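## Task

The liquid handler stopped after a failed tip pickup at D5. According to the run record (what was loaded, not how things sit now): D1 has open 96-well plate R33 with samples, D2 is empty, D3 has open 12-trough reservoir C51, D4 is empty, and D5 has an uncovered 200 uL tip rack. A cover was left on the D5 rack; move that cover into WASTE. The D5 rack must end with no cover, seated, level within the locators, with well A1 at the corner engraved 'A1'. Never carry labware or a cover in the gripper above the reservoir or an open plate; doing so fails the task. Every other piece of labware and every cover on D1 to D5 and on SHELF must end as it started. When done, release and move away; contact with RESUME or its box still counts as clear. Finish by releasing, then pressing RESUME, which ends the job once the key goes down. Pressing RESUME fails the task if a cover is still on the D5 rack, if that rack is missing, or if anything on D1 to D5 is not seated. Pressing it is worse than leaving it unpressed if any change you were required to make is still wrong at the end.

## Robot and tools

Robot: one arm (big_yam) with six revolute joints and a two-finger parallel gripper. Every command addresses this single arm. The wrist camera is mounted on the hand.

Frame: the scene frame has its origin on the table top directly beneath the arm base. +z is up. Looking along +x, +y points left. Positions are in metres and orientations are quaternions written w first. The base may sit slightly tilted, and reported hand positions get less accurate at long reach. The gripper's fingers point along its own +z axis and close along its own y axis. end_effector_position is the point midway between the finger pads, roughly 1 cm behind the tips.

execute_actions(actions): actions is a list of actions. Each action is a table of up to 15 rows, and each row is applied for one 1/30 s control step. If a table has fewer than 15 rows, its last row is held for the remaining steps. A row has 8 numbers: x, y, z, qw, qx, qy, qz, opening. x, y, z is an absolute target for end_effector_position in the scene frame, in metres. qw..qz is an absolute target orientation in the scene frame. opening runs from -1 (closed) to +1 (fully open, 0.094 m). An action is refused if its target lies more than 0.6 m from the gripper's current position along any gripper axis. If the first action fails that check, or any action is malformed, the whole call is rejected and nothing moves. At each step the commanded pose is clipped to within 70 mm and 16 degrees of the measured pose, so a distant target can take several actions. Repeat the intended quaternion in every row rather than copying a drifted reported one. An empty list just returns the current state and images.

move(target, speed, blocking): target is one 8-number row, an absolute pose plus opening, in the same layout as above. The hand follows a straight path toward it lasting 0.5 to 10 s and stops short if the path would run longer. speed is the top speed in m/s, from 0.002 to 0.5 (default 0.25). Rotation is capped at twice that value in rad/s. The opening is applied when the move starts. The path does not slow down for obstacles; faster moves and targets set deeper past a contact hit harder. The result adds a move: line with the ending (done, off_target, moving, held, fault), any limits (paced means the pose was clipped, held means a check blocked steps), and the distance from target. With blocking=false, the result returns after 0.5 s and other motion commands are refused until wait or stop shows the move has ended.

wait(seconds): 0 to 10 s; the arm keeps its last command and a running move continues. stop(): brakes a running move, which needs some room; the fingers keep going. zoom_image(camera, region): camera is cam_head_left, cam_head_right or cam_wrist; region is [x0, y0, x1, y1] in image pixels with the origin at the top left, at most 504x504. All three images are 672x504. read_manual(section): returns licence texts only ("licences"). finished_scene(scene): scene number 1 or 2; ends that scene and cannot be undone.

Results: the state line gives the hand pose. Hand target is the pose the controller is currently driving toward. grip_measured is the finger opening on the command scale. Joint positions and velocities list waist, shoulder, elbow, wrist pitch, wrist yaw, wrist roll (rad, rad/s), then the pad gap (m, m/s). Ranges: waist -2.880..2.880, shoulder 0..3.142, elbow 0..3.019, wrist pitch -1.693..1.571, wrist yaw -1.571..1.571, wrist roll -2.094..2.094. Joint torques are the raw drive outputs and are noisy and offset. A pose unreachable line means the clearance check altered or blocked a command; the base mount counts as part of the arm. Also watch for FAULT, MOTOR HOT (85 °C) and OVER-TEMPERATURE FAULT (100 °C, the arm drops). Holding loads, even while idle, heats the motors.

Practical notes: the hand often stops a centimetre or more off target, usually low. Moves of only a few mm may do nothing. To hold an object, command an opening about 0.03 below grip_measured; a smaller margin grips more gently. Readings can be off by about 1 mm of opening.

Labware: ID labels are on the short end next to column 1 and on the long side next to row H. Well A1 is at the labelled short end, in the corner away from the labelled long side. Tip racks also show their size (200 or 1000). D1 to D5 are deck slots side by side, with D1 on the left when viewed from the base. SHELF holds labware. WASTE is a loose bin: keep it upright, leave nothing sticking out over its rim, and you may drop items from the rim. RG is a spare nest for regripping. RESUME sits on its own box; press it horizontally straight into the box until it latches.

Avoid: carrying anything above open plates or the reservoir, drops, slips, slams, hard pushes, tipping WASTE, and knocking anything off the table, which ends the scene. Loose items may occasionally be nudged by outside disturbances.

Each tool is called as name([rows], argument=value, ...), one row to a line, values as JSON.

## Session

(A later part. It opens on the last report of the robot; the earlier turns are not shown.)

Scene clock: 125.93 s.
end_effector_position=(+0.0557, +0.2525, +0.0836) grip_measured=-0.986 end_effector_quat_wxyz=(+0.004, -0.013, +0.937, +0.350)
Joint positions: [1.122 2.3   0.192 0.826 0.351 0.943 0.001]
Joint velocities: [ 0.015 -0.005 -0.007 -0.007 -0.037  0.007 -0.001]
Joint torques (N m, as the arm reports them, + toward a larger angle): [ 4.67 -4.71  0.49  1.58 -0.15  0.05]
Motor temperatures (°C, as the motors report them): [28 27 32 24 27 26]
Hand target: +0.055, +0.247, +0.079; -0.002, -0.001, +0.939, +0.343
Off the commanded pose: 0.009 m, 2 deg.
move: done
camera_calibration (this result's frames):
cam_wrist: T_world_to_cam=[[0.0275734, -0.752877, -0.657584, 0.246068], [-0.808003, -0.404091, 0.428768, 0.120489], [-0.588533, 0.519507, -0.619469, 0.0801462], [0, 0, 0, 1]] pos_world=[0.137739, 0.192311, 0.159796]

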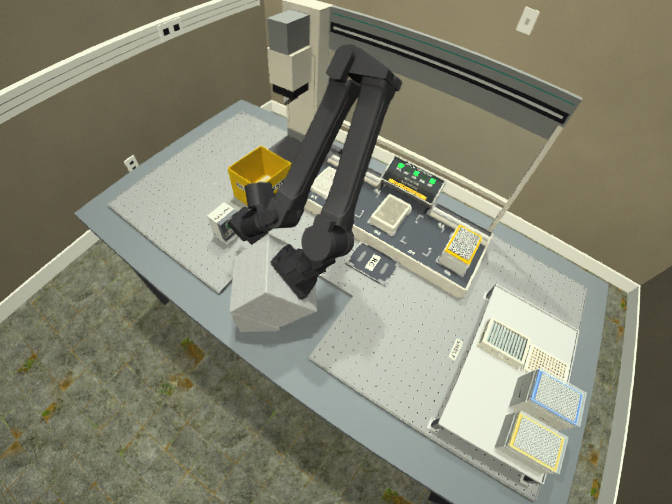

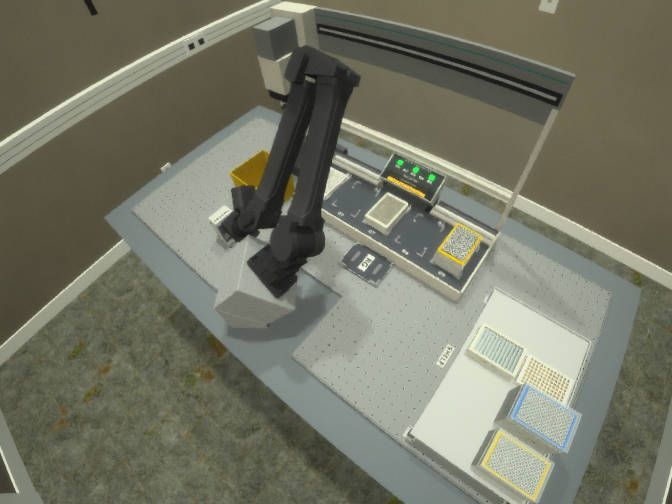

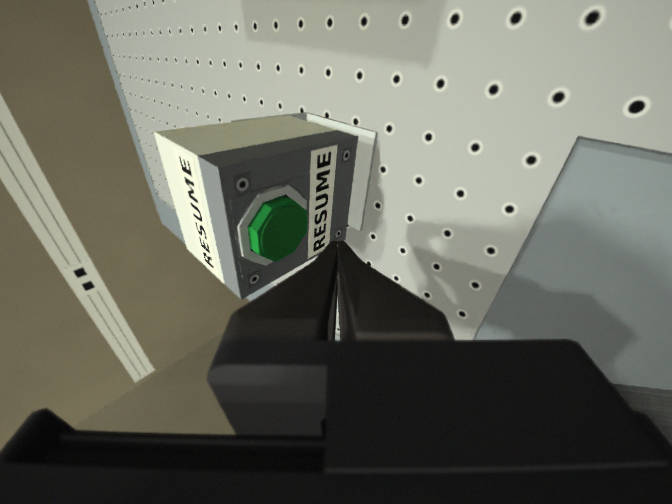

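move(target=[0.064,0.288,0.092,0,0,0.935,0.355,-1], speed=0.05)

Scene clock: 135.27 s.
end_effector_position=(+0.0594, +0.2742, +0.0838) grip_measured=-0.986 end_effector_quat_wxyz=(-0.003, -0.008, +0.939, +0.343)
Joint positions: [1.128 2.276 0.257 0.715 0.352 0.97  0.001]
Joint velocities: [-0.005 -0.005 -0.002  0.012  0.051  0.007 -0.002]
Joint torques (N m, as the arm reports them, + toward a larger angle): [ 6.91 -7.38  3.18  0.71 -0.26  0.06]
Motor temperatures (°C, as the motors report them): [28 26 31 24 27 26]
Hand target: +0.064, +0.288, +0.091; -0.000, -0.000, +0.935, +0.355
Off the commanded pose: 0.017 m, 2 deg.
move: off_target
camera_calibration (this result's frames):
cam_wrist: T_world_to_cam=[[0.0133357, -0.762919, -0.646356, 0.265112], [-0.801607, -0.394555, 0.449169, 0.12739], [-0.597703, 0.512134, -0.616823, 0.0735368], [0, 0, 0, 1]] pos_world=[0.142534, 0.214861, 0.159496]

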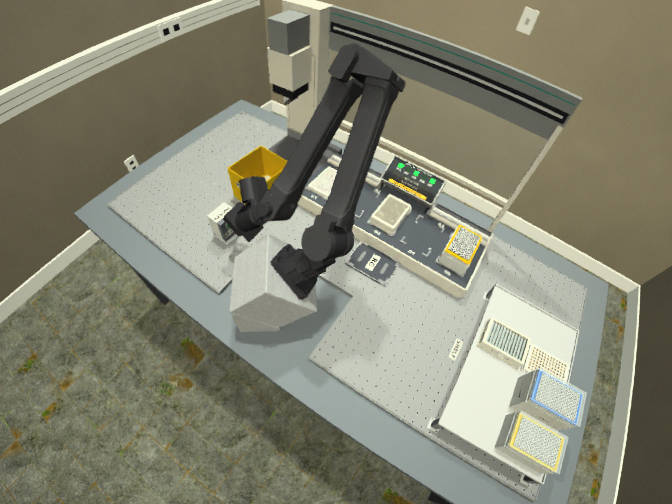

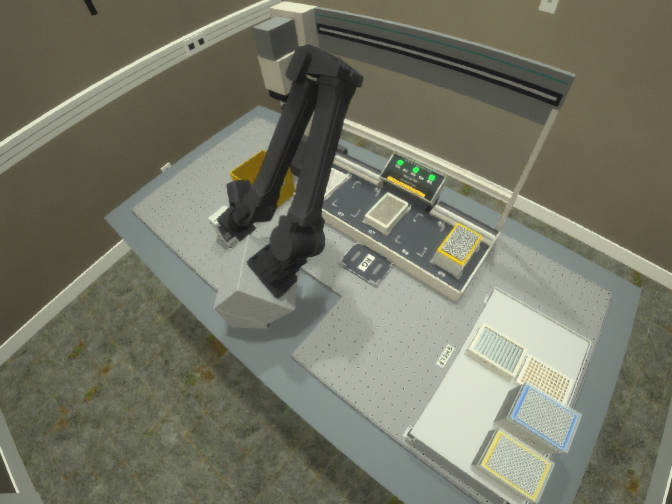

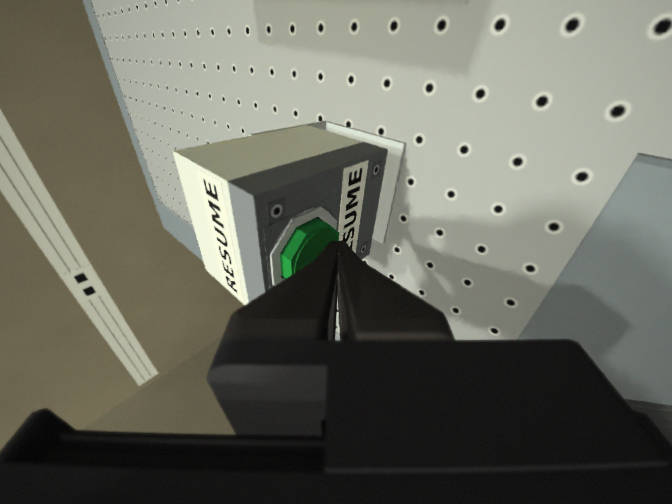

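move(target=[0.052,0.29,0.092,0,0,0.935,0.355,-1], speed=0.04)

move(target=[0.056,0.33,0.098,0,0,0.93,0.367,-1], speed=0.04)

Scene clock: 140.23 s.
end_effector_position=(+0.0537, +0.2753, +0.0881) grip_measured=-0.986 end_effector_quat_wxyz=(+0.001, -0.004, +0.939, +0.344)
Joint positions: [1.177 2.281 0.257 0.71  0.373 1.024 0.001]
Joint velocities: [-0.015 -0.015 -0.012  0.012  0.037  0.022 -0.001]
Joint torques (N m, as the arm reports them, + toward a larger angle): [ 7.   -5.22  3.73  1.12 -0.52  0.03]
Motor temperatures (°C, as the motors report them): [28 26 31 24 27 26]
Hand target: +0.053, +0.290, +0.092; -0.000, -0.001, +0.935, +0.355
Off the commanded pose: 0.015 m, 1 deg.
move: off_target
camera_calibration (this result's frames):
cam_wrist: T_world_to_cam=[[0.00736369, -0.761596, -0.64801, 0.268885], [-0.808499, -0.385878, 0.444329, 0.119776], [-0.588452, 0.520643, -0.618591, 0.0695425], [0, 0, 0, 1]] pos_world=[0.135781, 0.214794, 0.164039]

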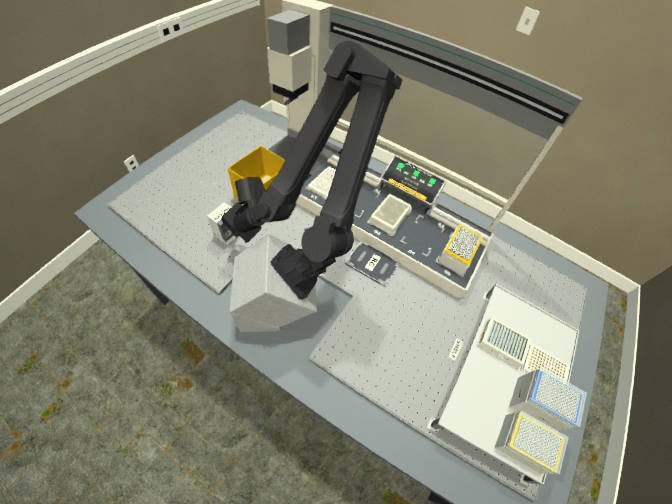

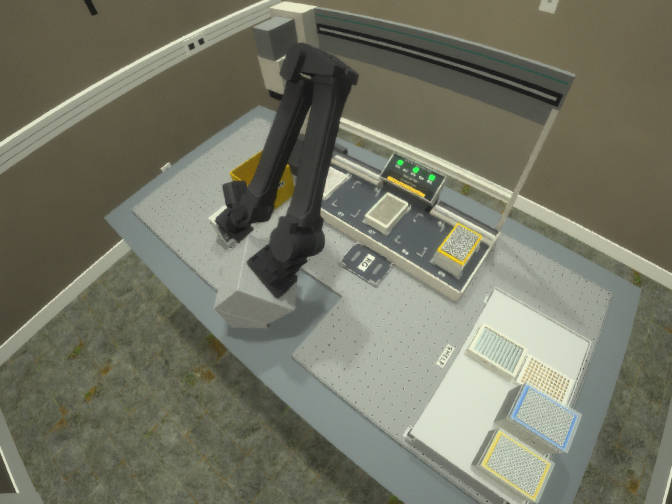

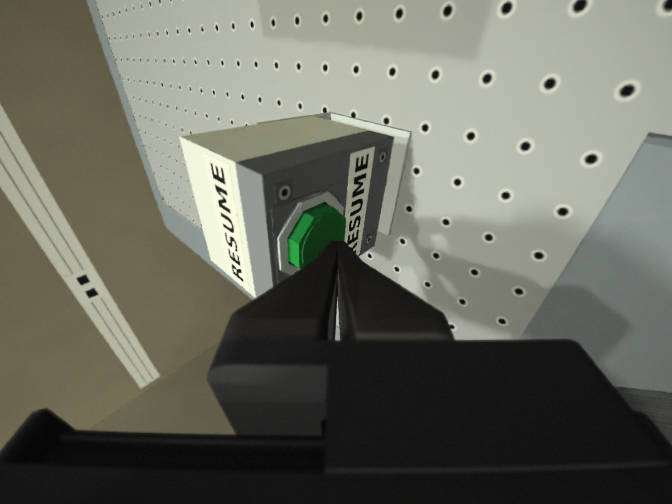

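Scene clock: 141.47 s.
end_effector_position=(+0.0495, +0.2797, +0.0845) grip_measured=-0.987 end_effector_quat_wxyz=(-0.007, -0.014, +0.944, +0.331)
Joint positions: [1.184 2.282 0.284 0.645 0.371 1.032 0.001]
Joint velocities: [-0.015 -0.024 -0.017 -0.032 -0.037 -0.007 -0.   ]
Joint torques (N m, as the arm reports them, + toward a larger angle): [ 7.47 -5.41  7.1   1.46 -0.81  0.02]
Motor temperatures (°C, as the motors report them): [28 26 31 24 27 26]
move: unfinished (the scene ended)
camera_calibration (this result's frames):
cam_wrist: T_world_to_cam=[[0.0209875, -0.778918, -0.626774, 0.272364], [-0.79591, -0.392415, 0.461019, 0.119484], [-0.605052, 0.48918, -0.628184, 0.072983], [0, 0, 0, 1]] pos_world=[0.13354, 0.223334, 0.161473]
The task's run has ended: the event that ends the task has happened.

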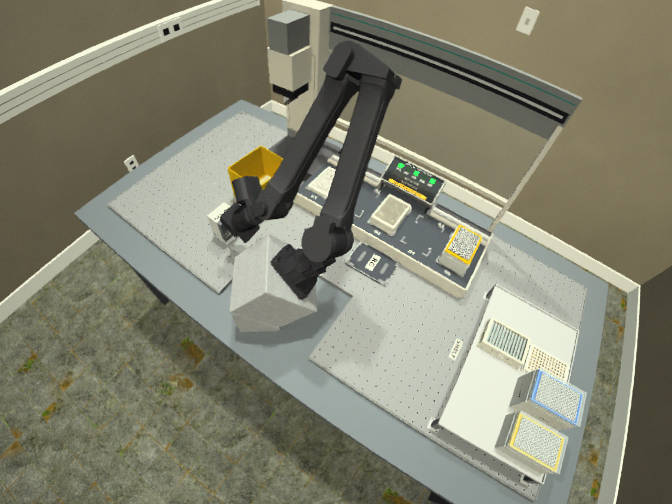

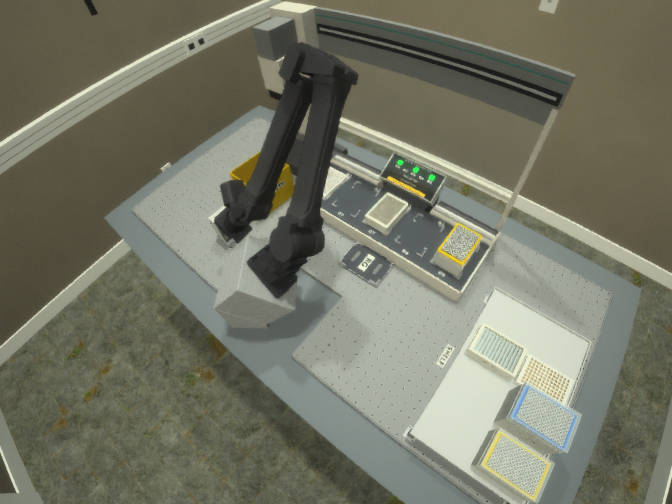

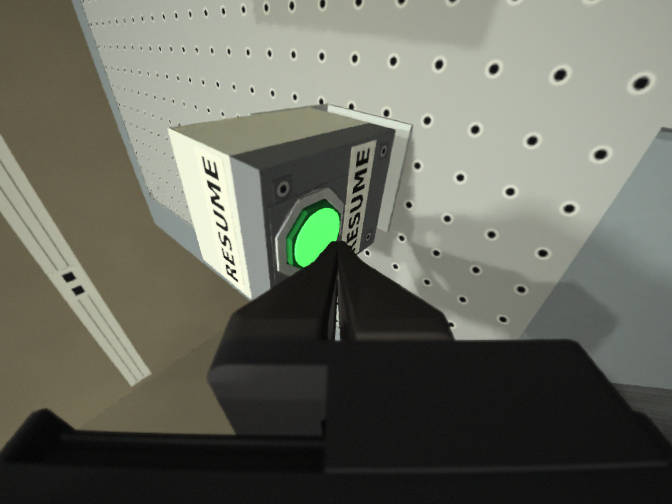

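finished_scene(scene=2)

The scene is finished: the task was done.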